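# Move the unnotched milled part onto station B's infeed plate

## Task

Three vise stations sit along the track: A toward -y, B in the middle, C toward +y. Each station's outfeed tray carries two milled parts, six in all. Exactly one part has a pocket whose long walls lack a notch. Identify that part and set it entirely on station B's infeed plate with the pocket pointing either up or down, not sitting on the plate's pins (contact with the pins is optional). The remaining five parts must stay roughly where they began, lying flat and not flipped. The result must hold without the robot supporting anything. At the end, open the gripper and move it away from the part.

## Robot and tools

Robot: one Doosan M1013 arm carrying a Robotiq 2F-140 two-finger gripper, mounted on a carriage that drives along a floor rail. There is a single arm, so every row commands that one gripper. The only camera is cam_wrist (504x504 fisheye) on the gripper.

Scene frame: fixed to the table. z = 0 is the table top with +z up. The rail runs along y at x = 0; y = 0 is where the rail's position_m reads 0. The table edge is at x = 0.31 m. The arm base sits at x = 0, y about equal to position_m, z = 0.03 m, facing +x. Station A lies at the -y end, C at the +y end, B between.

Gripper frame: fingers point along its +z, and they close along its y axis. end_effector_position is the point between the pads when closed; fingertips extend about 33 mm past it when closed and 9 mm when fully open. Closing pushes the fingertips roughly 24 mm further from the arm, so keep that margin above a surface before closing.

Tool execute_actions(actions): runs a list of action objects one after another and returns state plus camera images; an empty list just reports. Each action may hold:
- rows: 1 to 15 rows, each applied for one control step (1/30 s). A row is 9 numbers, each in [-1, 1], in this order: dx, dy, dz, rx, ry, rz, position, force_limit, speed.
  dx, dy, dz, rx, ry, rz are an offset, not a pose: expressed in the gripper's own axes and measured from the gripper's measured pose at the start of the action (for a call's first action, the last pose reported). Every row refers back to that same start pose, not to the prior row. Scale: 1.0 equals 0.6 m for translation or 180 degrees for rotation; rx, ry, rz form one rotation vector.
  position is an absolute finger command: +1 fully open (140 mm), about -0.8 pads touching, -1 closes until blocked. force_limit sets squeeze (about 14 N at -1, 60 N at 0, 107 N at +1). speed sets finger travel rate (about 30, 140, 250 mm/s at -1, 0, +1).
- steps: duration, 1 to 450, at least one per row, default 15. After the last row the arm keeps heading to that row's target and the gripper keeps its command; give long moves enough steps. A move cut short may not finish on its own, so send the remainder next.
- until: stop conditions checked each step (they do not halt motion). Form {"<device>": {"<field>": value}} or [comparison, value] with =, !=, <, <=, >, >=; numbers need a comparison. {"all": {"status": "ended"}} fires when nothing reads moving; {"any": {"status": "ended"}} fires when a motion active during the action has ended.
- rail: {"position_m": y} is an absolute carriage target in scene metres, -2 to 2; speed_m_s 0.01 to 1 (starts at 1, persists); {"stop": true} halts it. After sending, wait with until rail position_status != moving. Rows never move the carriage, but while it drives the arm's target travels with it. Let the carriage arrive before aiming at scene points or ending the scene. Any bad value or unknown name makes the whole call rejected.

Motion limits: each step the commanded pose is clipped to 70 mm and 16 degrees from the measured pose; position wins over orientation if both cannot be met. For gentle moves ramp the offsets, e.g. adding 0.01 per row (6 mm per step). Sudden starts can shake a held part loose.

Result lines: end_effector_position (m) and end_effector_quat_wxyz in scene frame, velocities, Hand target (current controller goal), Joint positions and velocities (rail, waist, shoulder, elbow, forearm roll, wrist pitch, wrist roll), joint torques (noisy, with offsets), object_status, position_measured (counts: 3 open, 230 pads met, non-linear), rail position_m, position_status (moving, done, contact_stop, time_out, stopped, stopped_with_arm) and position_answer (taken / not_taken: resend if not_taken). object_status: 0 moving, 1 blocked while opening, 2 blocked while closing (a grip), 3 reached target or pads met. To grip, close with -1 and confirm 2. To raise force while gripping, change force_limit together with a new position such as -0.98. "pose unreachable" means the clearance check altered or blocked the target; the call continues. Printed hand position is less accurate at long reach.

Tool zoom_image(camera, region): camera "cam_wrist"; region [x0, y0, x1, y1] in image pixels from top-left, up to 504 by 504. Useful to check pocket walls for notches.

Tool read_manual(section): returns licence texts only; no motion.

Tool finished_scene(scene): ends the given scene (1 or 2) permanently and reports success; the next scene's task arrives in its result.

Things to avoid: contact torque at a joint load limit (waist and shoulder 323, elbow 152, wrist joints 42.7 N m) or an external force of 144 N triggers a 10 s stop and drops the rest of the call. Holding loads heats motors; a MOTOR HOT warning precedes an over-temperature brake stop. Do not knock or place anything off the table, drop parts, slam into surfaces or shove hard. Brief external tugs on a held part or pushes on loose items may happen. The simulation keeps running while the operator thinks, holding the last command. Faster, smoother robot motion with less effort is preferred.

Each tool is called after "Request:" as a command line: name --argument value for each argument, lists and objects as JSON in quotes; but a table of rows of numbers goes row by row, as --pt "numbers of a row", without its own name.

## Session

Request:
execute_actions --actions '[]'

Scene clock: 0.00 s.
end_effector_position=(+0.7366, +0.3800, +0.3402) position_measured=3 object_status=3 end_effector_quat_wxyz=(-0.282, +0.774, -0.008, -0.567) end_effector_velocity=(+0.000, +0.000, +0.000) end_effector_angular_velocity=(+0.000, +0.000, +0.000)
Joint positions: [-0.269  0.423  1.223  0.327  1.334  2.235  2.559]
Joint velocities: [0. 0. 0. 0. 0. 0. 0.]
Joint torques (N m, as the joint torque sensors report them, + toward a larger angle): no reading
Hand target: +0.737, +0.380, +0.340; -0.282, +0.774, -0.008, -0.567
rail: position_m=-0.269 position_m_goal=-0.269 speed_m_s=1.00 position_status=done position_answer=taken refusals=0

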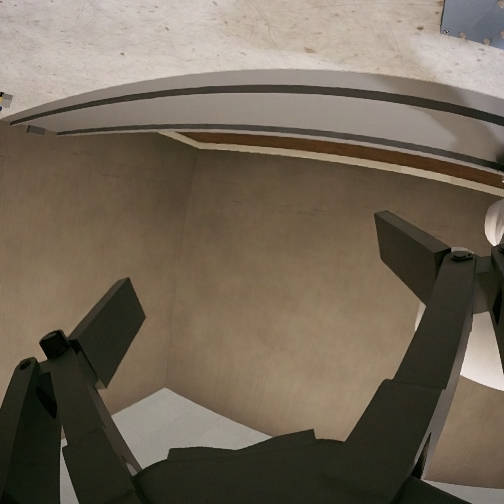

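Request:
execute_actions --actions '[{"rows":[[-0.665,0.627,-0.155,-0.194,0.391,-0.006,1,0,0]],"steps":120}]'

Scene clock: 7.63 s.
end_effector_position=(+0.5491, -0.0999, +0.5490) position_measured=3 object_status=3 end_effector_quat_wxyz=(-0.001, +1.000, -0.001, +0.000) end_effector_velocity=(-0.000, -0.000, +0.000) end_effector_angular_velocity=(-0.000, +0.000, -0.000)
Joint positions: [-0.269  0.237  0.032  1.396  0.002  1.713  1.81 ]
Joint velocities: [ 0.  0. -0. -0. -0.  0.  0.]
Joint torques (N m, as the joint torque sensors report them, + toward a larger angle): [  2.49 -40.89 -42.71   4.32   0.17  -0.7 ]
Hand target: +0.549, -0.100, +0.549; -0.001, +1.000, -0.001, +0.000
Off the commanded pose: 0.001 m, 0 deg.
rail: position_m=-0.269 position_m_goal=-0.269 speed_m_s=1.00 position_status=done position_answer=taken refusals=0

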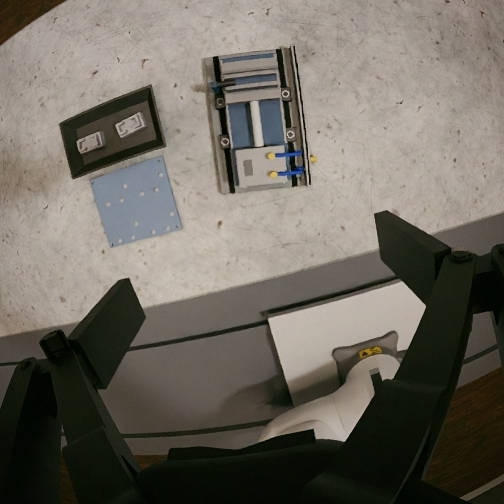

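Request:
zoom_image --camera "cam_wrist" --region '[50,70,210,260]'

Region (50, 70, 210, 260) of cam_wrist's 504x504 image, scaled by 2.653, with more detail than that image has; it fills the left 424 columns of this view, and the rest is white.

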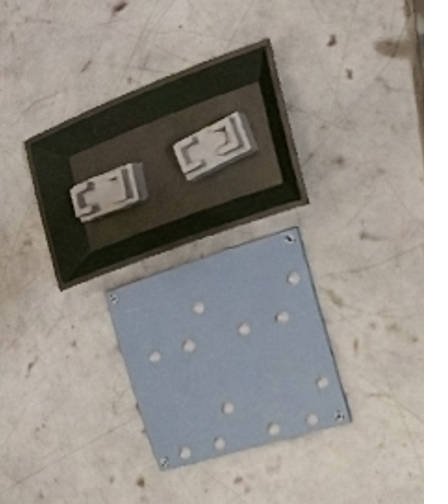

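Request:
execute_actions --actions '[{"rows":[[0.2,0,0.2,0,0,0,1,0,0]],"rail":{"position_m":-1.25},"steps":90,"until":{"rail":{"position_status":["!=","moving"]}}}]'

Scene clock: 12.13 s.
end_effector_position=(+0.6693, -1.0817, +0.4292) position_measured=3 object_status=3 end_effector_quat_wxyz=(-0.001, +1.000, -0.001, +0.000) end_effector_velocity=(+0.000, -0.002, -0.001) end_effector_angular_velocity=(-0.000, +0.001, +0.000)
Joint positions: [-1.251  0.196  0.213  1.406  0.002  1.522  1.769]
Joint velocities: [-0.002  0.     0.001  0.    -0.     0.    -0.   ]
Joint torques (N m, as the joint torque sensors report them, + toward a larger angle): [ 10.38 -57.05 -42.2    4.79   0.19  -0.52]
Hand target: +0.669, -1.081, +0.429; -0.001, +1.000, -0.001, +0.000
Off the commanded pose: 0.000 m, 0 deg.
rail: position_m=-1.251 position_m_goal=-1.250 speed_m_s=1.00 position_status=done position_answer=taken refusals=0

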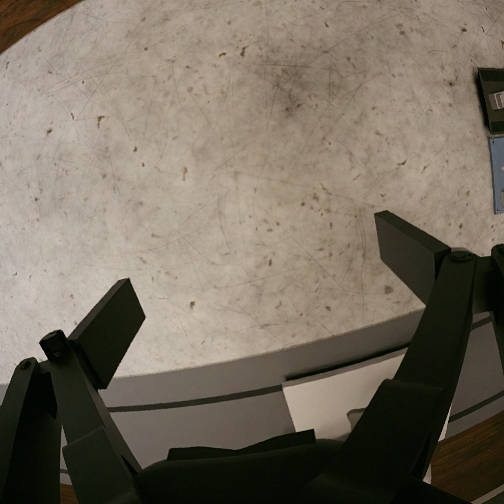

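Request:
execute_actions --actions '[{"rows":[[0,0,0.15,0,0,0,1,0,0]],"rail":{"position_m":-1.8},"steps":90,"until":{"rail":{"position_status":["!=","moving"]}}}]'

Request:
zoom_image --camera "cam_wrist" --region '[120,60,400,300]'

Scene clock: 15.77 s.
end_effector_position=(+0.6694, -1.6316, +0.3393) position_measured=3 object_status=3 end_effector_quat_wxyz=(-0.001, +1.000, -0.001, +0.000) end_effector_velocity=(+0.000, -0.004, -0.001) end_effector_angular_velocity=(+0.001, +0.001, -0.000)
Joint positions: [-1.801  0.196  0.231  1.545  0.002  1.364  1.769]
Joint velocities: [-0.005 -0.     0.001  0.     0.002 -0.    -0.   ]
Joint torques (N m, as the joint torque sensors report them, + toward a larger angle): [ 10.54 -53.28 -41.93   4.98  -0.27  -0.41]
Hand target: +0.669, -1.631, +0.339; -0.001, +1.000, -0.001, +0.000
Off the commanded pose: 0.000 m, 0 deg.
rail: position_m=-1.801 position_m_goal=-1.800 speed_m_s=1.00 position_status=done position_answer=taken refusals=0

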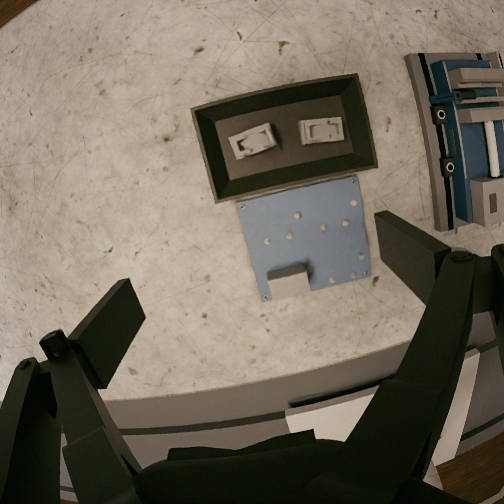

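Region (120, 60, 400, 300) of cam_wrist's 504x504 image, scaled by 1.800, with more detail than that image has; it fills the top 432 rows of this view, and the rest is white.

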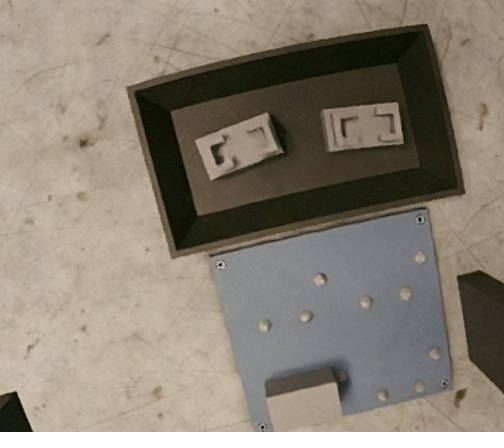

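Request:
execute_actions --actions '[{"rail":{"position_m":1.8},"steps":200,"until":{"rail":{"position_status":["!=","moving"]}}}]'

Request:
zoom_image --camera "cam_wrist" --region '[120,60,400,300]'

Scene clock: 21.77 s.
end_effector_position=(+0.6694, +1.9700, +0.3393) position_measured=3 object_status=3 end_effector_quat_wxyz=(-0.001, +1.000, -0.001, +0.000) end_effector_velocity=(+0.000, +0.026, +0.000) end_effector_angular_velocity=(+0.000, -0.000, +0.000)
Joint positions: [1.801 0.196 0.231 1.545 0.002 1.364 1.769]
Joint velocities: [ 0.026 -0.    -0.     0.     0.    -0.    -0.   ]
Joint torques (N m, as the joint torque sensors report them, + toward a larger angle): [ -5.99 -60.67 -40.68   3.79  -0.16  -1.06]
Hand target: +0.669, +1.969, +0.339; -0.001, +1.000, -0.001, +0.000
Off the commanded pose: 0.000 m, 0 deg.
rail: position_m=1.801 position_m_goal=1.800 speed_m_s=1.00 position_status=done position_answer=taken refusals=0

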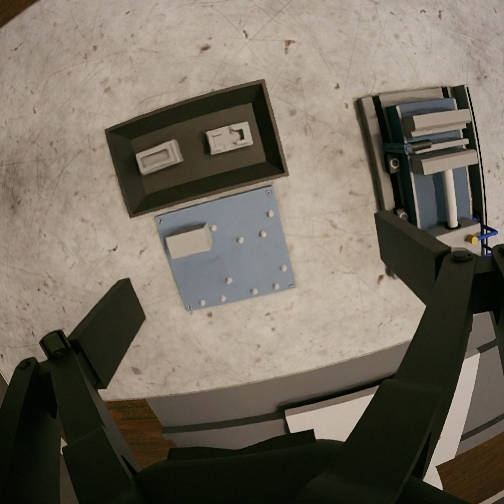

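Region (120, 60, 400, 300) of cam_wrist's 504x504 image, scaled by 1.800, with more detail than that image has; it fills the top 432 rows of this view, and the rest is white.

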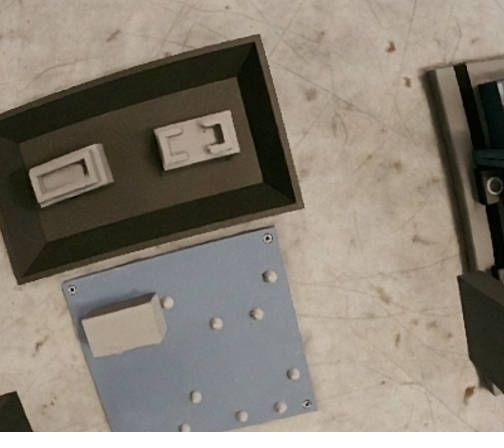

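Request:
execute_actions --actions '[{"rows":[[0.143,-0.167,0.23,0,0,0.5,0,0,0]],"steps":50}]'

Scene clock: 27.70 s.
end_effector_position=(+0.7556, +2.0695, +0.2016) position_measured=129 object_status=3 end_effector_quat_wxyz=(-0.001, +0.706, -0.708, -0.001) end_effector_velocity=(+0.000, +0.000, -0.000) end_effector_angular_velocity=(-0.000, +0.000, +0.000)
Joint positions: [1.8   0.299 0.468 1.472 0.002 1.201 3.441]
Joint velocities: [ 0.  0.  0. -0. -0.  0.  0.]
Joint torques (N m, as the joint torque sensors report them, + toward a larger angle): [  2.2  -79.26 -38.39   4.31   0.23  -0.9 ]
Hand target: +0.756, +2.069, +0.202; -0.001, +0.706, -0.708, -0.001
Off the commanded pose: 0.000 m, 0 deg.
rail: position_m=1.800 position_m_goal=1.800 speed_m_s=1.00 position_status=done position_answer=taken refusals=0

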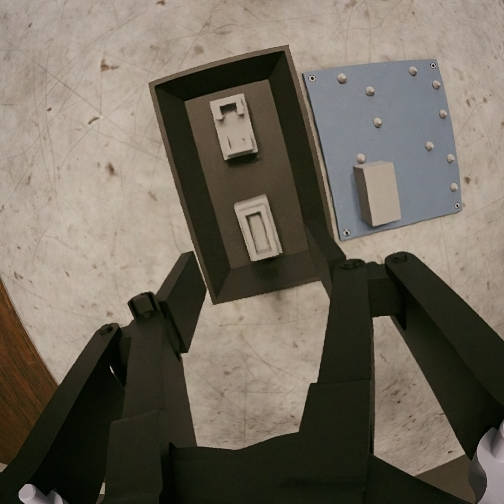

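Request:
execute_actions --actions '[{"rows":[[-0.05,0.013,0.14,0,0,0,0,0,0]],"steps":25}]'

Scene clock: 30.27 s.
end_effector_position=(+0.7479, +2.0998, +0.1177) position_measured=129 object_status=3 end_effector_quat_wxyz=(-0.001, +0.706, -0.708, -0.001) end_effector_velocity=(+0.000, -0.000, -0.000) end_effector_angular_velocity=(-0.000, +0.000, +0.000)
Joint positions: [1.8   0.337 0.53  1.539 0.003 1.072 3.48 ]
Joint velocities: [ 0.  0.  0. -0. -0. -0. -0.]
Joint torques (N m, as the joint torque sensors report them, + toward a larger angle): [  4.63 -84.08 -37.91   3.9    0.05  -0.49]
Hand target: +0.748, +2.100, +0.118; -0.001, +0.706, -0.708, -0.001
Off the commanded pose: 0.000 m, 0 deg.
rail: position_m=1.800 position_m_goal=1.800 speed_m_s=1.00 position_status=done position_answer=taken refusals=0

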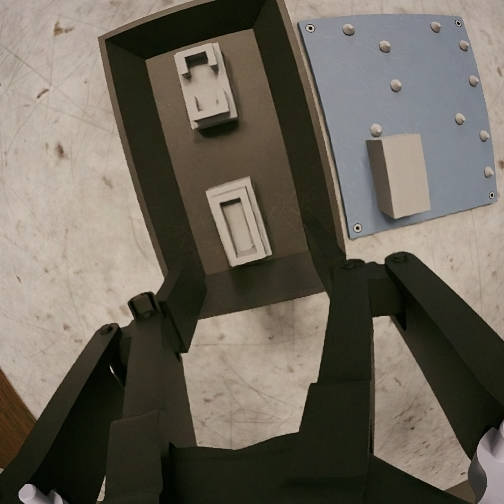

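Request:
execute_actions --actions '[{"rows":[[0.02,-0.018,0.075,0,0,0,0,0,0]],"steps":20}]'

Scene clock: 33.80 s.
end_effector_position=(+0.7588, +2.0878, +0.0728) position_measured=129 object_status=3 end_effector_quat_wxyz=(-0.001, +0.706, -0.708, -0.001) end_effector_velocity=(+0.000, -0.000, -0.000) end_effector_angular_velocity=(-0.000, +0.000, -0.000)
Joint positions: [1.8   0.319 0.575 1.557 0.003 1.009 3.461]
Joint velocities: [ 0. -0.  0. -0.  0. -0. -0.]
Joint torques (N m, as the joint torque sensors report them, + toward a larger angle): [  0.91 -85.37 -36.97   4.23   0.35  -0.73]
Hand target: +0.759, +2.088, +0.073; -0.001, +0.706, -0.708, -0.001
Off the commanded pose: 0.000 m, 0 deg.
rail: position_m=1.800 position_m_goal=1.800 speed_m_s=1.00 position_status=done position_answer=taken refusals=0

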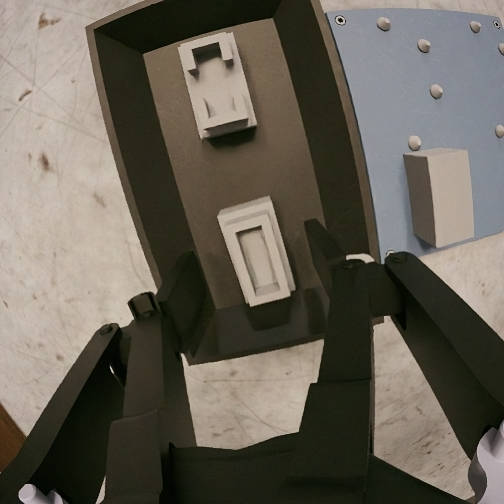

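Request:
execute_actions --actions '[{"rows":[[0,0,0.02,0,0,0,0,0,0],[0,0,0.042,0,0,0,0,0,0]],"steps":15},{"rows":[[0,0,0,0,0,0,-1,0,-0.3]],"steps":22}]'

Scene clock: 36.33 s.
end_effector_position=(+0.7589, +2.0878, +0.0476) position_measured=184 object_status=2 end_effector_quat_wxyz=(-0.001, +0.706, -0.708, -0.001) end_effector_velocity=(+0.000, +0.000, +0.000) end_effector_angular_velocity=(+0.000, -0.000, +0.000)
Joint positions: [1.8   0.319 0.597 1.572 0.003 0.971 3.461]
Joint velocities: [ 0. -0. -0. -0.  0. -0. -0.]
Joint torques (N m, as the joint torque sensors report them, + toward a larger angle): [  2.54 -81.54 -30.99   3.53  -0.52  -0.63]
Hand target: +0.759, +2.088, +0.048; -0.001, +0.706, -0.708, -0.001
Off the commanded pose: 0.000 m, 0 deg.
rail: position_m=1.800 position_m_goal=1.800 speed_m_s=1.00 position_status=done position_answer=taken refusals=0

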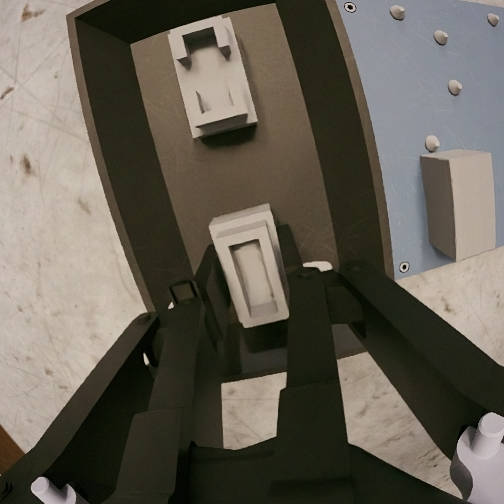

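Request:
execute_actions --actions '[{"rows":[[0,0,-0.01,0,0,0,-0.98,0.6,0],[0,0,-0.03,0,0,0,-0.98,0.6,0],[0,0,-0.05,0,0,0,-0.98,0.6,0],[0,0,-0.08,0,0,0,-0.98,0.6,0],[0,0,-0.11,0,0,0,-0.98,0.6,0],[0,0,-0.14,0,0,0,-0.98,0.6,0],[0,0,-0.17,0,0,0,-0.98,0.6,0],[0,0.02,-0.2,0,0,0,-0.98,0.6,0],[0,0.05,-0.24,0,0,0,-0.98,0.6,0],[0,0.1,-0.28,0,0,0,-0.98,0.6,0],[0,0.15,-0.33,0,0,0,-0.98,0.6,0],[0,0.2,-0.38,0,0,0,-0.98,0.6,0],[0,0.24,-0.42,0,0,0,-0.98,0.6,0]],"steps":28},{"rail":{"position_m":-0.15},"steps":200,"until":{"rail":{"position_status":["!=","moving"]}}},{"rows":[[0,0,0.05,0,0,0,-0.98,0.6,0],[0,0,0.1,0,0,0,-0.98,0.6,0],[0,0,0.15,0,0,0,-0.98,0.6,0],[0,0,0.22,0,0,0,-0.98,0.6,0]],"steps":22}]'

Scene clock: 43.33 s.
end_effector_position=(+0.6148, +0.1376, +0.1674) position_measured=186 object_status=2 end_effector_quat_wxyz=(-0.001, +0.706, -0.708, -0.001) end_effector_velocity=(-0.000, +0.000, -0.000) end_effector_angular_velocity=(+0.000, +0.000, -0.000)
Joint positions: [-0.15   0.386  0.311  1.77   0.002  1.06   3.528]
Joint velocities: [ 0.  0.  0.  0.  0. -0. -0.]
Joint torques (N m, as the joint torque sensors report them, + toward a larger angle): [  1.62 -61.94 -38.42   3.8   -0.15  -0.38]
Hand target: +0.615, +0.138, +0.167; -0.001, +0.706, -0.708, -0.001
Off the commanded pose: 0.000 m, 0 deg.
rail: position_m=-0.150 position_m_goal=-0.150 speed_m_s=1.00 position_status=done position_answer=taken refusals=0

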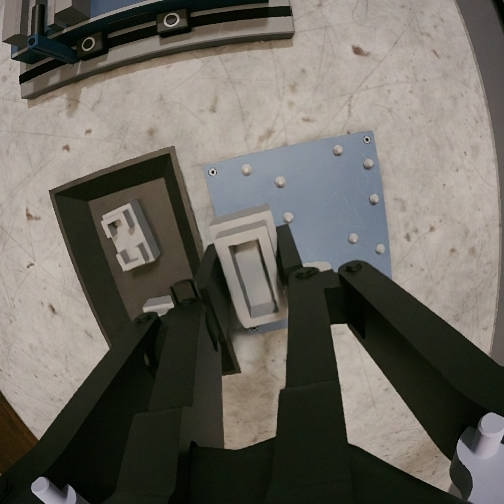

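Request:
execute_actions --actions '[{"rows":[[0,0.03,0.02,0,0,0,-0.98,0.6,0],[0,0.06,0.04,0,0,0,-0.98,0.6,0],[0,0.09,0.07,0,0,0,-0.98,0.6,0],[0.007,0.127,0.14,0,0,0,-0.98,0.6,0]],"steps":22}]'

Scene clock: 48.90 s.
end_effector_position=(+0.5387, +0.1337, +0.0833) position_measured=186 object_status=2 end_effector_quat_wxyz=(-0.001, +0.706, -0.708, -0.001) end_effector_velocity=(-0.000, -0.000, -0.000) end_effector_angular_velocity=(-0.000, +0.000, +0.000)
Joint positions: [-0.15   0.427  0.294  1.976  0.003  0.87   3.569]
Joint velocities: [ 0.  0.  0.  0. -0. -0.  0.]
Joint torques (N m, as the joint torque sensors report them, + toward a larger angle): [  4.21 -60.02 -32.15   3.12   0.2   -0.37]
Hand target: +0.539, +0.134, +0.083; -0.001, +0.706, -0.708, -0.001
Off the commanded pose: 0.000 m, 0 deg.
rail: position_m=-0.150 position_m_goal=-0.150 speed_m_s=1.00 position_status=done position_answer=taken refusals=0

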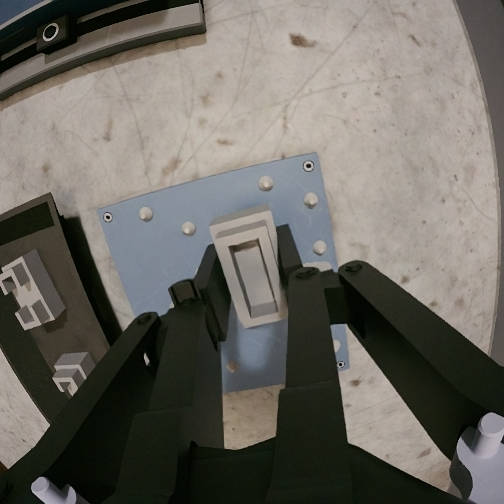

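Request:
execute_actions --actions '[{"rows":[[0,-0.013,0,0,0,0,-0.98,0.6,0],[0,-0.013,0,0,0,0,-0.98,0.6,0],[0,-0.013,0.01,0,0,0,-0.98,0.6,0],[0,-0.013,0.02,0,0,0,-0.98,0.6,0],[0,-0.013,0.03,0,0,0,-0.98,0.6,0],[0,-0.013,0.045,0,0,0,-0.98,0.6,0]],"steps":18}]'

Scene clock: 52.63 s.
end_effector_position=(+0.5465, +0.1337, +0.0564) position_measured=186 object_status=2 end_effector_quat_wxyz=(-0.001, +0.706, -0.708, -0.001) end_effector_velocity=(-0.000, +0.000, -0.000) end_effector_angular_velocity=(+0.000, +0.000, -0.000)
Joint positions: [-0.15   0.422  0.335  1.982  0.003  0.824  3.564]
Joint velocities: [ 0. -0.  0.  0.  0. -0. -0.]
Joint torques (N m, as the joint torque sensors report them, + toward a larger angle): [  1.   -61.28 -30.66   3.68   0.08  -0.47]
Hand target: +0.547, +0.134, +0.056; -0.001, +0.706, -0.708, -0.001
Off the commanded pose: 0.000 m, 0 deg.
rail: position_m=-0.150 position_m_goal=-0.150 speed_m_s=1.00 position_status=done position_answer=taken refusals=0

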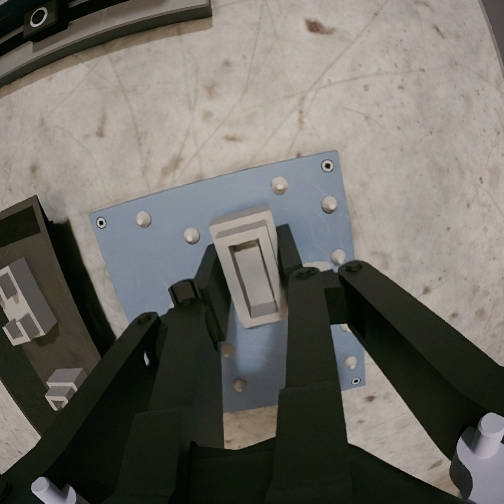

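Request:
execute_actions --actions '[{"rows":[[0,0.004,0.005,0,0,0,-0.98,0.6,0],[0,0.004,0.011,0,0,0,-0.98,0.6,0]],"steps":12}]'

Scene clock: 54.07 s.
end_effector_position=(+0.5442, +0.1338, +0.0498) position_measured=186 object_status=2 end_effector_quat_wxyz=(-0.001, +0.706, -0.708, -0.001) end_effector_velocity=(-0.000, +0.000, -0.000) end_effector_angular_velocity=(-0.000, +0.000, +0.000)
Joint positions: [-0.15   0.423  0.34   1.99   0.003  0.81   3.565]
Joint velocities: [ 0.  0. -0.  0. -0. -0.  0.]
Joint torques (N m, as the joint torque sensors report them, + toward a larger angle): [  1.   -61.16 -31.17   3.26  -0.28  -0.53]
Hand target: +0.544, +0.134, +0.050; -0.001, +0.706, -0.708, -0.001
Off the commanded pose: 0.000 m, 0 deg.
rail: position_m=-0.150 position_m_goal=-0.150 speed_m_s=1.00 position_status=done position_answer=taken refusals=0

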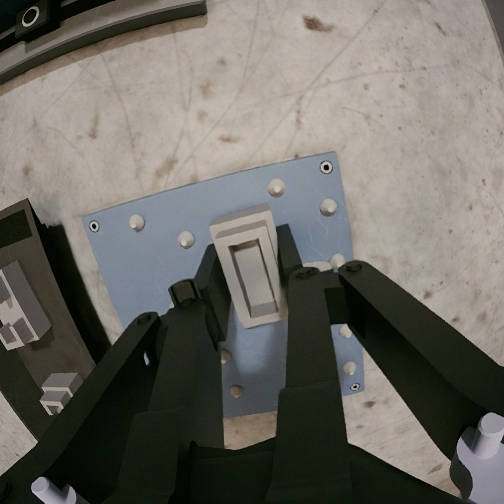

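Request:
execute_actions --actions '[{"rows":[[0,0,0.005,0,0,0,-0.98,0.6,0],[0,0,0.01,0,0,0,-0.98,0.6,0]],"steps":12}]'

Scene clock: 55.27 s.
end_effector_position=(+0.5442, +0.1338, +0.0438) position_measured=186 object_status=2 end_effector_quat_wxyz=(-0.001, +0.706, -0.708, -0.001) end_effector_velocity=(+0.000, +0.000, +0.000) end_effector_angular_velocity=(+0.000, -0.000, -0.000)
Joint positions: [-0.15   0.423  0.347  1.994  0.003  0.799  3.565]
Joint velocities: [ 0. -0.  0.  0.  0. -0.  0.]
Joint torques (N m, as the joint torque sensors report them, + toward a larger angle): [  2.58 -65.1  -30.82   3.74  -0.17  -0.41]
Hand target: +0.544, +0.134, +0.044; -0.001, +0.706, -0.708, -0.001
Off the commanded pose: 0.000 m, 0 deg.
rail: position_m=-0.150 position_m_goal=-0.150 speed_m_s=1.00 position_status=done position_answer=taken refusals=0

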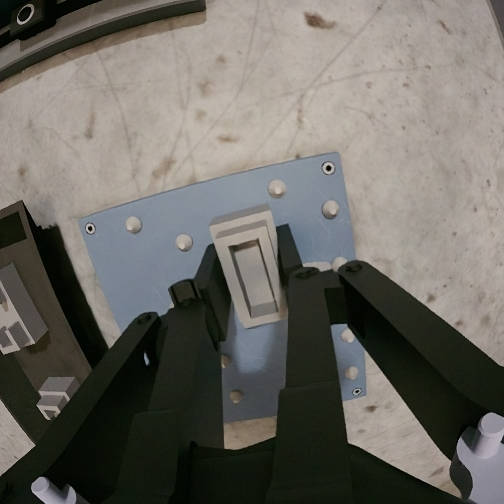

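Still no contact.

Request:
execute_actions --actions '[{"rows":[[0,0,0.004,0,0,0,-0.98,0.6,0],[0,0,0.008,0,0,0,-0.98,0.6,0]],"steps":12}]'

Scene clock: 66.37 s.
end_effector_position=(+0.5443, +0.1339, +0.0429) position_measured=186 object_status=2 end_effector_quat_wxyz=(-0.001, +0.706, -0.708, -0.001) end_effector_velocity=(-0.000, -0.000, -0.000) end_effector_angular_velocity=(-0.000, +0.000, +0.000)
Joint positions: [-0.15   0.423  0.349  1.994  0.003  0.798  3.565]
Joint velocities: [ 0. -0.  0.  0. -0.  0. -0.]
Joint torques (N m, as the joint torque sensors report them, + toward a larger angle): [  4.64 -48.2  -24.02   2.7   -2.08  -0.47]
Hand target: +0.544, +0.134, +0.043; -0.001, +0.706, -0.708, -0.001
Off the commanded pose: 0.004 m, 0 deg.
FORCE FAULT: contact force on the arm reached its limit, and the arm stopped for 10 seconds. The contact can be on any part of the arm, not only on its tool. The arm's remaining commands of this call were not run. The arm holds still and accepts commands again. Move the arm away from the contact; if what it grips holds it there, let go first. Pushing or pulling that hard again can fault the arm again.
rail: position_m=-0.150 position_m_goal=-0.150 speed_m_s=1.00 position_status=done position_answer=taken refusals=0

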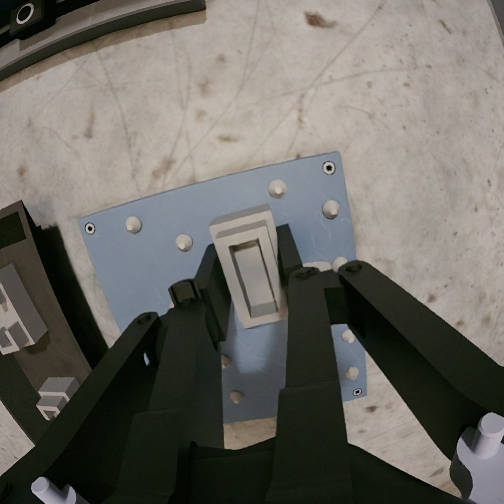

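Request:
execute_actions --actions '[{"rows":[[0,0,-0.002,0,0,0,-0.22,0,-0.5]],"steps":12},{"rows":[[0,0,-0.02,0,0,0,-0.22,0,0],[0,0,-0.05,0,0,0,-0.22,0,0],[0,0,-0.08,0,0,0,-0.22,0,0],[0,0,-0.12,0,0,0,-0.22,0,0],[-0.1,0,-0.35,0,0,0,-0.22,0,0]],"steps":25}]'

Request:
zoom_image --camera "cam_wrist" --region '[100,60,400,300]'

Scene clock: 69.27 s.
end_effector_position=(+0.5441, +0.1933, +0.2542) position_measured=157 object_status=3 end_effector_quat_wxyz=(-0.001, +0.706, -0.708, -0.001) end_effector_velocity=(+0.000, +0.000, +0.000) end_effector_angular_velocity=(+0.000, -0.000, +0.000)
Joint positions: [-0.15   0.508  0.197  1.747  0.002  1.196  3.651]
Joint velocities: [ 0.     0.    -0.    -0.001 -0.     0.     0.   ]
Joint torques (N m, as the joint torque sensors report them, + toward a larger angle): [  2.95 -56.17 -39.3    4.34   0.33  -0.65]
Hand target: +0.544, +0.193, +0.254; -0.001, +0.706, -0.708, -0.001
Off the commanded pose: 0.000 m, 0 deg.
rail: position_m=-0.150 position_m_goal=-0.150 speed_m_s=1.00 position_status=done position_answer=taken refusals=0

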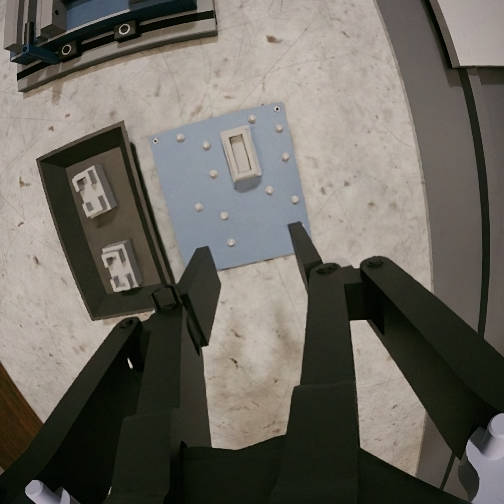

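Region (100, 60, 400, 300) of cam_wrist's 504x504 image, scaled by 1.680, with more detail than that image has; it fills the top 403 rows of this view, and the rest is white.

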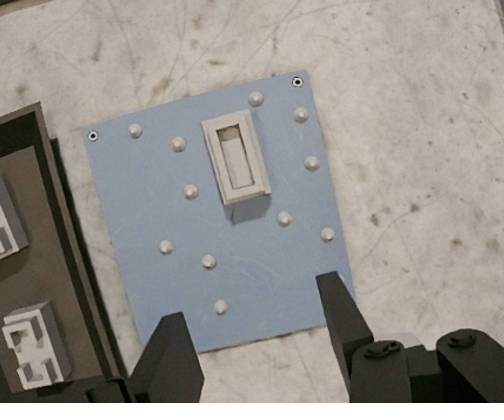

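Request:
finished_scene --scene 1

The scene is finished: the task was done.


## Next scene

The same job, from a new start.

Request:
execute_actions --actions '[]'

Scene clock: 0.00 s.
end_effector_position=(+0.5822, +0.5377, +0.2081) position_measured=3 object_status=3 end_effector_quat_wxyz=(-0.042, +0.827, +0.557, -0.068) end_effector_velocity=(+0.000, +0.000, +0.000) end_effector_angular_velocity=(+0.000, +0.000, +0.000)
Joint positions: [0.46  0.071 0.227 1.808 0.005 1.267 0.454]
Joint velocities: [ 0.  0.  0.  0.  0.  0. -0.]
Joint torques (N m, as the joint torque sensors report them, + toward a larger angle): no reading
Hand target: +0.582, +0.538, +0.208; -0.042, +0.827, +0.557, -0.068
rail: position_m=0.460 position_m_goal=0.460 speed_m_s=1.00 position_status=done position_answer=taken refusals=0

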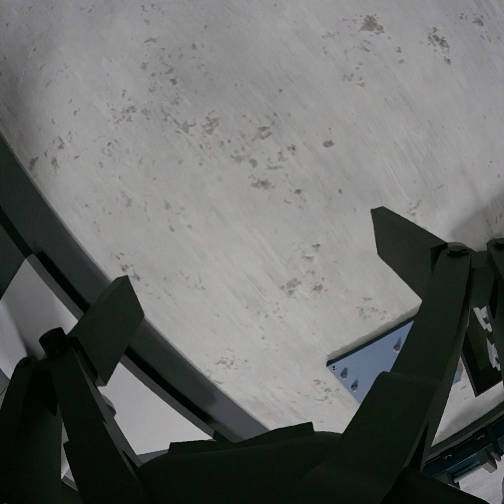

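Request:
execute_actions --actions '[{"rows":[[0.03,0.084,-0.37,-0.028,0.046,0.376,1,0,0]],"rail":{"position_m":0.12},"steps":36}]'

Request:
zoom_image --camera "cam_wrist" --region '[100,40,420,300]'

Scene clock: 3.50 s.
end_effector_position=(+0.6703, +0.1966, +0.4187) position_measured=3 object_status=3 end_effector_quat_wxyz=(-0.001, +1.000, +0.001, -0.001) end_effector_velocity=(+0.000, -0.000, +0.000) end_effector_angular_velocity=(-0.000, -0.000, -0.000)
Joint positions: [0.12  0.062 0.189 1.454 0.001 1.5   1.631]
Joint velocities: [ 0.  0.  0. -0. -0.  0.  0.]
Joint torques (N m, as the joint torque sensors report them, + toward a larger angle): [  3.15 -58.24 -42.37   4.7   -0.18  -0.37]
Hand target: +0.670, +0.197, +0.419; -0.001, +1.000, +0.001, -0.001
Off the commanded pose: 0.000 m, 0 deg.
rail: position_m=0.120 position_m_goal=0.120 speed_m_s=1.00 position_status=done position_answer=taken refusals=0

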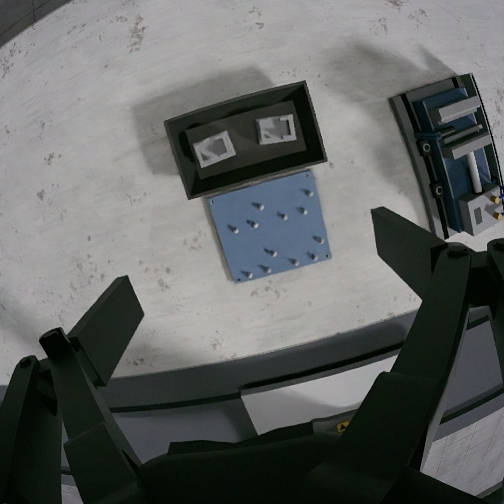

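Region (100, 40, 420, 300) of cam_wrist's 504x504 image, scaled by 1.575, with more detail than that image has; it fills the top 410 rows of this view, and the rest is white.

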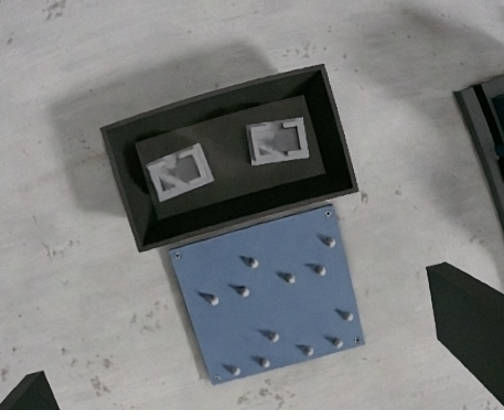

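Both notched. On to C.

Request:
execute_actions --actions '[{"rail":{"position_m":1.9},"steps":200,"until":{"rail":{"position_status":["!=","moving"]}}}]'

Scene clock: 6.57 s.
end_effector_position=(+0.6703, +1.9774, +0.4187) position_measured=3 object_status=3 end_effector_quat_wxyz=(-0.001, +1.000, +0.001, -0.001) end_effector_velocity=(+0.000, +0.000, -0.000) end_effector_angular_velocity=(+0.000, -0.000, +0.000)
Joint positions: [1.901 0.062 0.189 1.454 0.001 1.5   1.631]
Joint velocities: [ 0. -0.  0.  0.  0. -0. -0.]
Joint torques (N m, as the joint torque sensors report them, + toward a larger angle): [-10.54 -57.68 -43.5    4.22  -0.12  -0.34]
Hand target: +0.670, +1.977, +0.419; -0.001, +1.000, +0.001, -0.001
Off the commanded pose: 0.000 m, 0 deg.
rail: position_m=1.901 position_m_goal=1.900 speed_m_s=1.00 position_status=done position_answer=taken refusals=0

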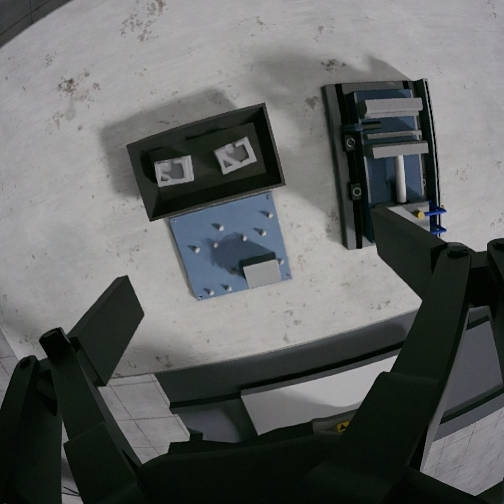

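Request:
zoom_image --camera "cam_wrist" --region '[120,100,290,220]'

Request:
execute_actions --actions '[{"rows":[[0.13,0,0.15,0,0,0.5,0.2,0,0]],"rail":{"position_m":-1.72},"steps":200,"until":{"rail":{"position_status":["!=","moving"]}}}]'

Region (120, 100, 290, 220) of cam_wrist's 504x504 image, scaled by 2.965, with more detail than that image has; it fills the top 356 rows of this view, and the rest is white.

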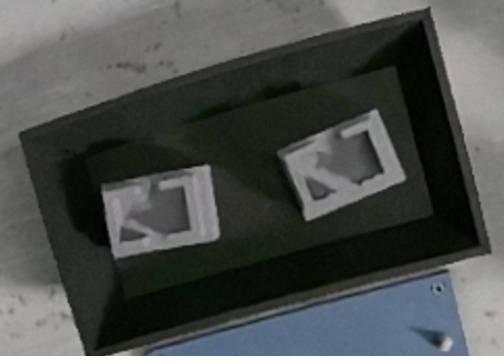

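Scene clock: 11.90 s.
end_effector_position=(+0.7482, -1.6438, +0.3287) position_measured=104 object_status=3 end_effector_quat_wxyz=(+0.000, +0.708, -0.707, -0.001) end_effector_velocity=(-0.000, -0.008, -0.000) end_effector_angular_velocity=(-0.000, +0.000, +0.000)
Joint positions: [-1.721  0.056  0.334  1.43   0.001  1.379  3.196]
Joint velocities: [-0.008  0.     0.    -0.     0.     0.    -0.   ]
Joint torques (N m, as the joint torque sensors report them, + toward a larger angle): [ 14.45 -68.05 -40.97   5.18  -0.12  -0.75]
Hand target: +0.748, -1.643, +0.329; +0.000, +0.708, -0.707, -0.001
Off the commanded pose: 0.000 m, 0 deg.
rail: position_m=-1.721 position_m_goal=-1.720 speed_m_s=1.00 position_status=done position_answer=taken refusals=0

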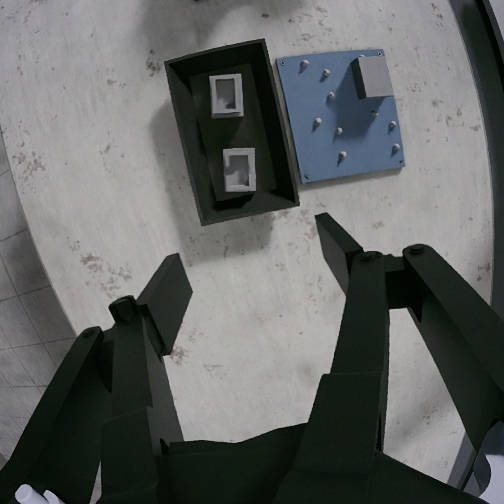

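Request:
zoom_image --camera "cam_wrist" --region '[160,40,310,220]'

Region (160, 40, 310, 220) of cam_wrist's 504x504 image, scaled by 2.800, with more detail than that image has.

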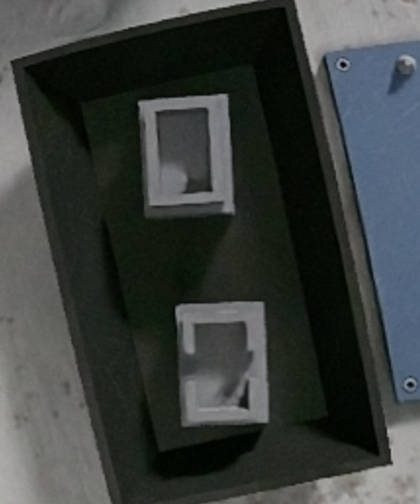

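Request:
execute_actions --actions '[{"rows":[[0.24,-0.007,0.39,0,0,0.067,0.2,0,0]],"steps":30}]'

Scene clock: 14.97 s.
end_effector_position=(+0.7527, -1.7870, +0.0947) position_measured=104 object_status=3 end_effector_quat_wxyz=(-0.000, -0.629, +0.777, +0.001) end_effector_velocity=(-0.000, -0.000, -0.000) end_effector_angular_velocity=(+0.000, +0.000, -0.000)
Joint positions: [-1.72  -0.135  0.481  1.667  0.001  0.995  3.216]
Joint velocities: [ 0. -0.  0.  0.  0. -0. -0.]
Joint torques (N m, as the joint torque sensors report them, + toward a larger angle): [  4.3  -79.1  -35.25   3.76   0.25  -0.32]
Hand target: +0.753, -1.787, +0.095; -0.000, -0.629, +0.777, +0.001
Off the commanded pose: 0.000 m, 0 deg.
rail: position_m=-1.720 position_m_goal=-1.720 speed_m_s=1.00 position_status=done position_answer=taken refusals=0

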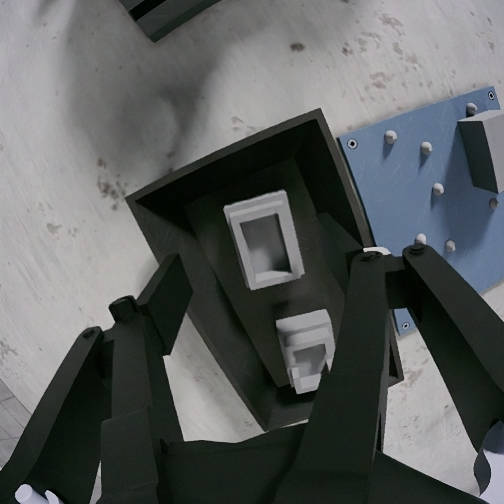

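Request:
execute_actions --actions '[{"rows":[[0,0.009,0.01,0,0,0,0.05,0,0],[0,0.009,0.02,0,0,0,0.05,0,0],[0,0.009,0.03,0,0,0,0.05,0,0],[0,0.009,0.045,0,0,0,0.05,0,0],[0,0.009,0.06,0,0,0,0.05,0,0],[0,0.009,0.074,0,0,0,0.05,0,0]],"steps":16},{"rows":[[0,0,0,0,0,0,-1,0.6,-0.3]],"steps":16}]'

Scene clock: 18.33 s.
end_effector_position=(+0.7476, -1.7859, +0.0505) position_measured=172 object_status=2 end_effector_quat_wxyz=(-0.000, -0.629, +0.777, +0.001) end_effector_velocity=(-0.000, +0.000, -0.000) end_effector_angular_velocity=(+0.000, +0.001, +0.000)
Joint positions: [-1.72  -0.134  0.515  1.707  0.001  0.92   3.216]
Joint velocities: [ 0.     0.     0.     0.001 -0.    -0.    -0.   ]
Joint torques (N m, as the joint torque sensors report them, + toward a larger angle): [  2.55 -67.62 -25.46   3.35   0.16  -0.25]
Hand target: +0.747, -1.786, +0.050; -0.000, -0.629, +0.777, +0.001
Off the commanded pose: 0.000 m, 0 deg.
rail: position_m=-1.720 position_m_goal=-1.720 speed_m_s=1.00 position_status=done position_answer=taken refusals=0

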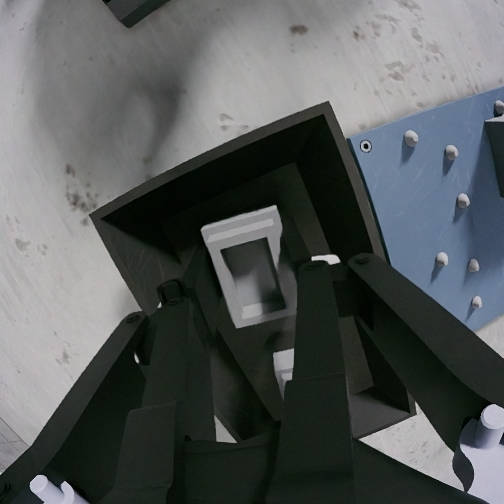

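Request:
execute_actions --actions '[{"rows":[[0,0,-0.01,0,0,0,-1,0.6,0],[0,0,-0.03,0,0,0,-1,0.6,0],[0,0,-0.05,0,0,0,-1,0.6,0],[0,0,-0.08,0,0,0,-1,0.6,0],[0,0,-0.11,0,0,0,-1,0.6,0],[0,0,-0.14,0,0,0,-1,0.6,0],[0,0,-0.17,0,0,0,-1,0.6,0],[0,0.02,-0.2,0,0,0,-1,0.6,0],[0,0.05,-0.24,0,0,-0.02,-1,0.6,0],[0,0.1,-0.28,0,0,-0.04,-1,0.6,0],[0,0.29,-0.42,0,0,-0.067,-1,0.6,0]],"steps":20},{"rail":{"position_m":0.165},"steps":200,"until":{"rail":{"position_status":["!=","moving"]}}},{"rows":[[0,0,0.05,0,0,0,-1,0.6,0],[0,0,0.1,0,0,0,-1,0.6,0],[0,0,0.15,0,0,0,-1,0.6,0],[0,0,0.3,0,0,0,-1,0.6,0]],"steps":24}]'

Scene clock: 26.67 s.
end_effector_position=(+0.5774, +0.1353, +0.1225) position_measured=172 object_status=2 end_effector_quat_wxyz=(-0.000, +0.708, -0.707, -0.001) end_effector_velocity=(-0.000, +0.000, -0.000) end_effector_angular_velocity=(+0.000, +0.000, +0.000)
Joint positions: [ 0.165 -0.112  0.21   2.001  0.001  0.931  3.028]
Joint velocities: [ 0.  0.  0. -0.  0. -0. -0.]
Joint torques (N m, as the joint torque sensors report them, + toward a larger angle): [  3.48 -54.54 -34.02   3.18  -0.01  -0.15]
Hand target: +0.577, +0.135, +0.122; -0.000, +0.708, -0.707, -0.001
Off the commanded pose: 0.000 m, 0 deg.
rail: position_m=0.165 position_m_goal=0.165 speed_m_s=1.00 position_status=done position_answer=taken refusals=0

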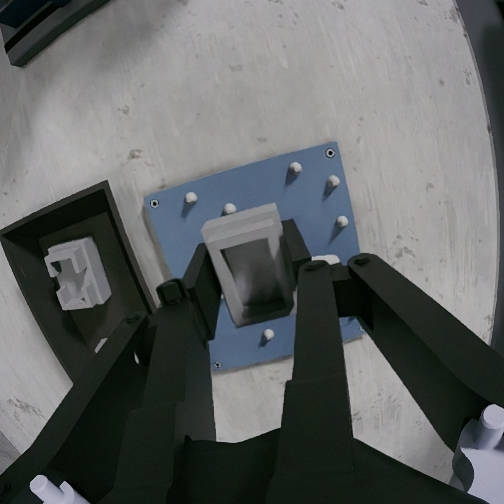

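Request:
execute_actions --actions '[{"rows":[[0.01,0.034,0.02,0,0,0,-1,0.6,0],[0.01,0.034,0.04,0,0,0,-1,0.6,0],[0.01,0.034,0.06,0,0,0,-1,0.6,0],[0.01,0.034,0.095,0,0,0,-1,0.6,0]],"steps":16}]'

Scene clock: 29.60 s.
end_effector_position=(+0.5570, +0.1293, +0.0655) position_measured=172 object_status=2 end_effector_quat_wxyz=(-0.000, +0.708, -0.707, -0.001) end_effector_velocity=(+0.000, -0.000, -0.000) end_effector_angular_velocity=(+0.000, +0.000, -0.000)
Joint positions: [ 0.165 -0.126  0.248  2.083  0.001  0.811  3.013]
Joint velocities: [ 0. -0.  0. -0.  0. -0. -0.]
Joint torques (N m, as the joint torque sensors report them, + toward a larger angle): [  2.37 -54.94 -31.34   3.53  -0.15  -0.49]
Hand target: +0.557, +0.129, +0.066; -0.000, +0.708, -0.707, -0.001
Off the commanded pose: 0.000 m, 0 deg.
rail: position_m=0.165 position_m_goal=0.165 speed_m_s=1.00 position_status=done position_answer=taken refusals=0

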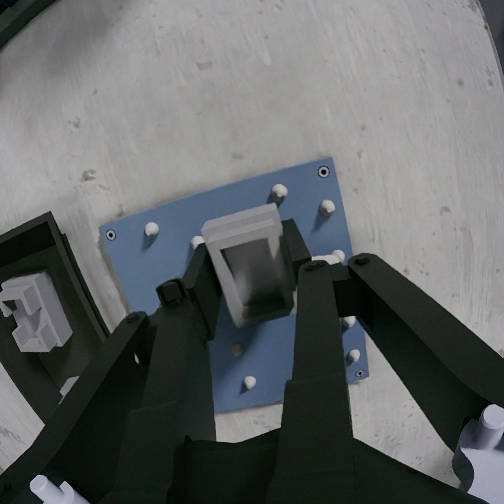

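Request:
execute_actions --actions '[{"rows":[[-0.008,0.006,0,0,0,0,-1,0.6,0],[-0.008,0.006,0,0,0,0,-1,0.6,0],[-0.008,0.006,0,0,0,0,-1,0.6,0],[-0.008,0.006,0.006,0,0,0,-1,0.6,0],[-0.008,0.006,0.012,0,0,0,-1,0.6,0],[-0.008,0.006,0.018,0,0,0,-1,0.6,0],[-0.008,0.006,0.023,0,0,0,-1,0.6,0],[-0.008,0.006,0.027,0,0,0,-1,0.6,0]],"steps":16}]'

Scene clock: 32.37 s.
end_effector_position=(+0.5534, +0.1340, +0.0494) position_measured=172 object_status=2 end_effector_quat_wxyz=(-0.000, +0.708, -0.707, -0.001) end_effector_velocity=(-0.000, +0.000, -0.000) end_effector_angular_velocity=(+0.000, +0.000, -0.000)
Joint positions: [ 0.165 -0.119  0.264  2.101  0.001  0.776  3.021]
Joint velocities: [ 0.  0.  0.  0.  0. -0.  0.]
Joint torques (N m, as the joint torque sensors report them, + toward a larger angle): [  3.7  -51.78 -30.19   2.95   0.08  -0.78]
Hand target: +0.553, +0.134, +0.049; -0.000, +0.708, -0.707, -0.001
Off the commanded pose: 0.000 m, 0 deg.
rail: position_m=0.165 position_m_goal=0.165 speed_m_s=1.00 position_status=done position_answer=taken refusals=0

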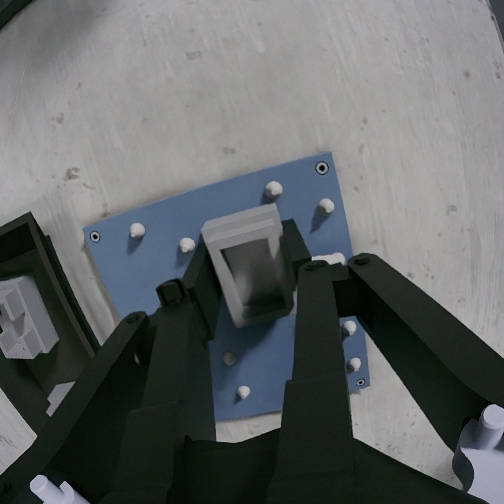

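Nearly down; lower 2 mm and release.

Request:
execute_actions --actions '[{"rows":[[0,0,0.003,0,0,0,-1,0.6,0]],"steps":6},{"rows":[[0,0,0,0,0,0,-0.12,0,-0.5]],"steps":10},{"rows":[[0,0,-0.02,0,0,0,-0.12,0,0],[0,0,-0.05,0,0,0,-0.12,0,0],[0,0,-0.08,0,0,0,-0.12,0,0],[0,0,-0.12,0,0,0,-0.12,0,0],[-0.1,0,-0.35,0,0,0,-0.12,0,0]],"steps":22}]'

Request:
zoom_image --camera "cam_wrist" --region '[100,60,400,300]'

Scene clock: 35.67 s.
end_effector_position=(+0.5532, +0.1939, +0.2575) position_measured=144 object_status=3 end_effector_quat_wxyz=(-0.000, +0.708, -0.707, -0.001) end_effector_velocity=(+0.001, +0.000, +0.001) end_effector_angular_velocity=(-0.000, -0.001, +0.001)
Joint positions: [ 0.165 -0.011  0.057  1.901  0.001  1.184  3.129]
Joint velocities: [ 0.     0.001  0.    -0.002 -0.     0.001  0.   ]
Joint torques (N m, as the joint torque sensors report them, + toward a larger angle): [  3.14 -42.61 -39.85   3.88   0.13  -0.54]
Hand target: +0.553, +0.194, +0.258; -0.000, +0.708, -0.707, -0.001
Off the commanded pose: 0.000 m, 0 deg.
rail: position_m=0.165 position_m_goal=0.165 speed_m_s=1.00 position_status=done position_answer=taken refusals=0

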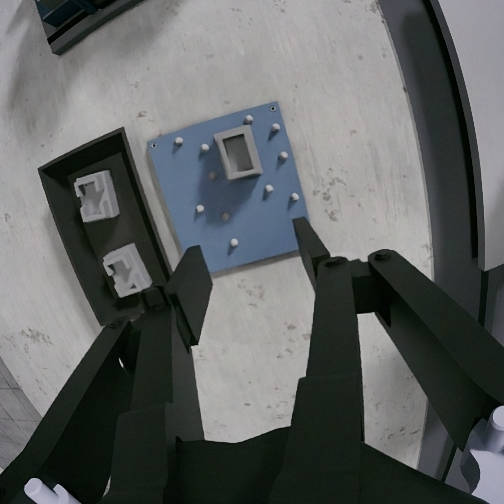

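Region (100, 60, 400, 300) of cam_wrist's 504x504 image, scaled by 1.680, with more detail than that image has; it fills the top 403 rows of this view, and the rest is white.

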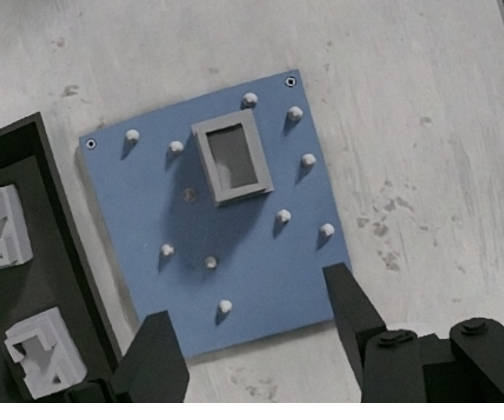

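Request:
finished_scene --scene 2

The scene is finished: the task was done.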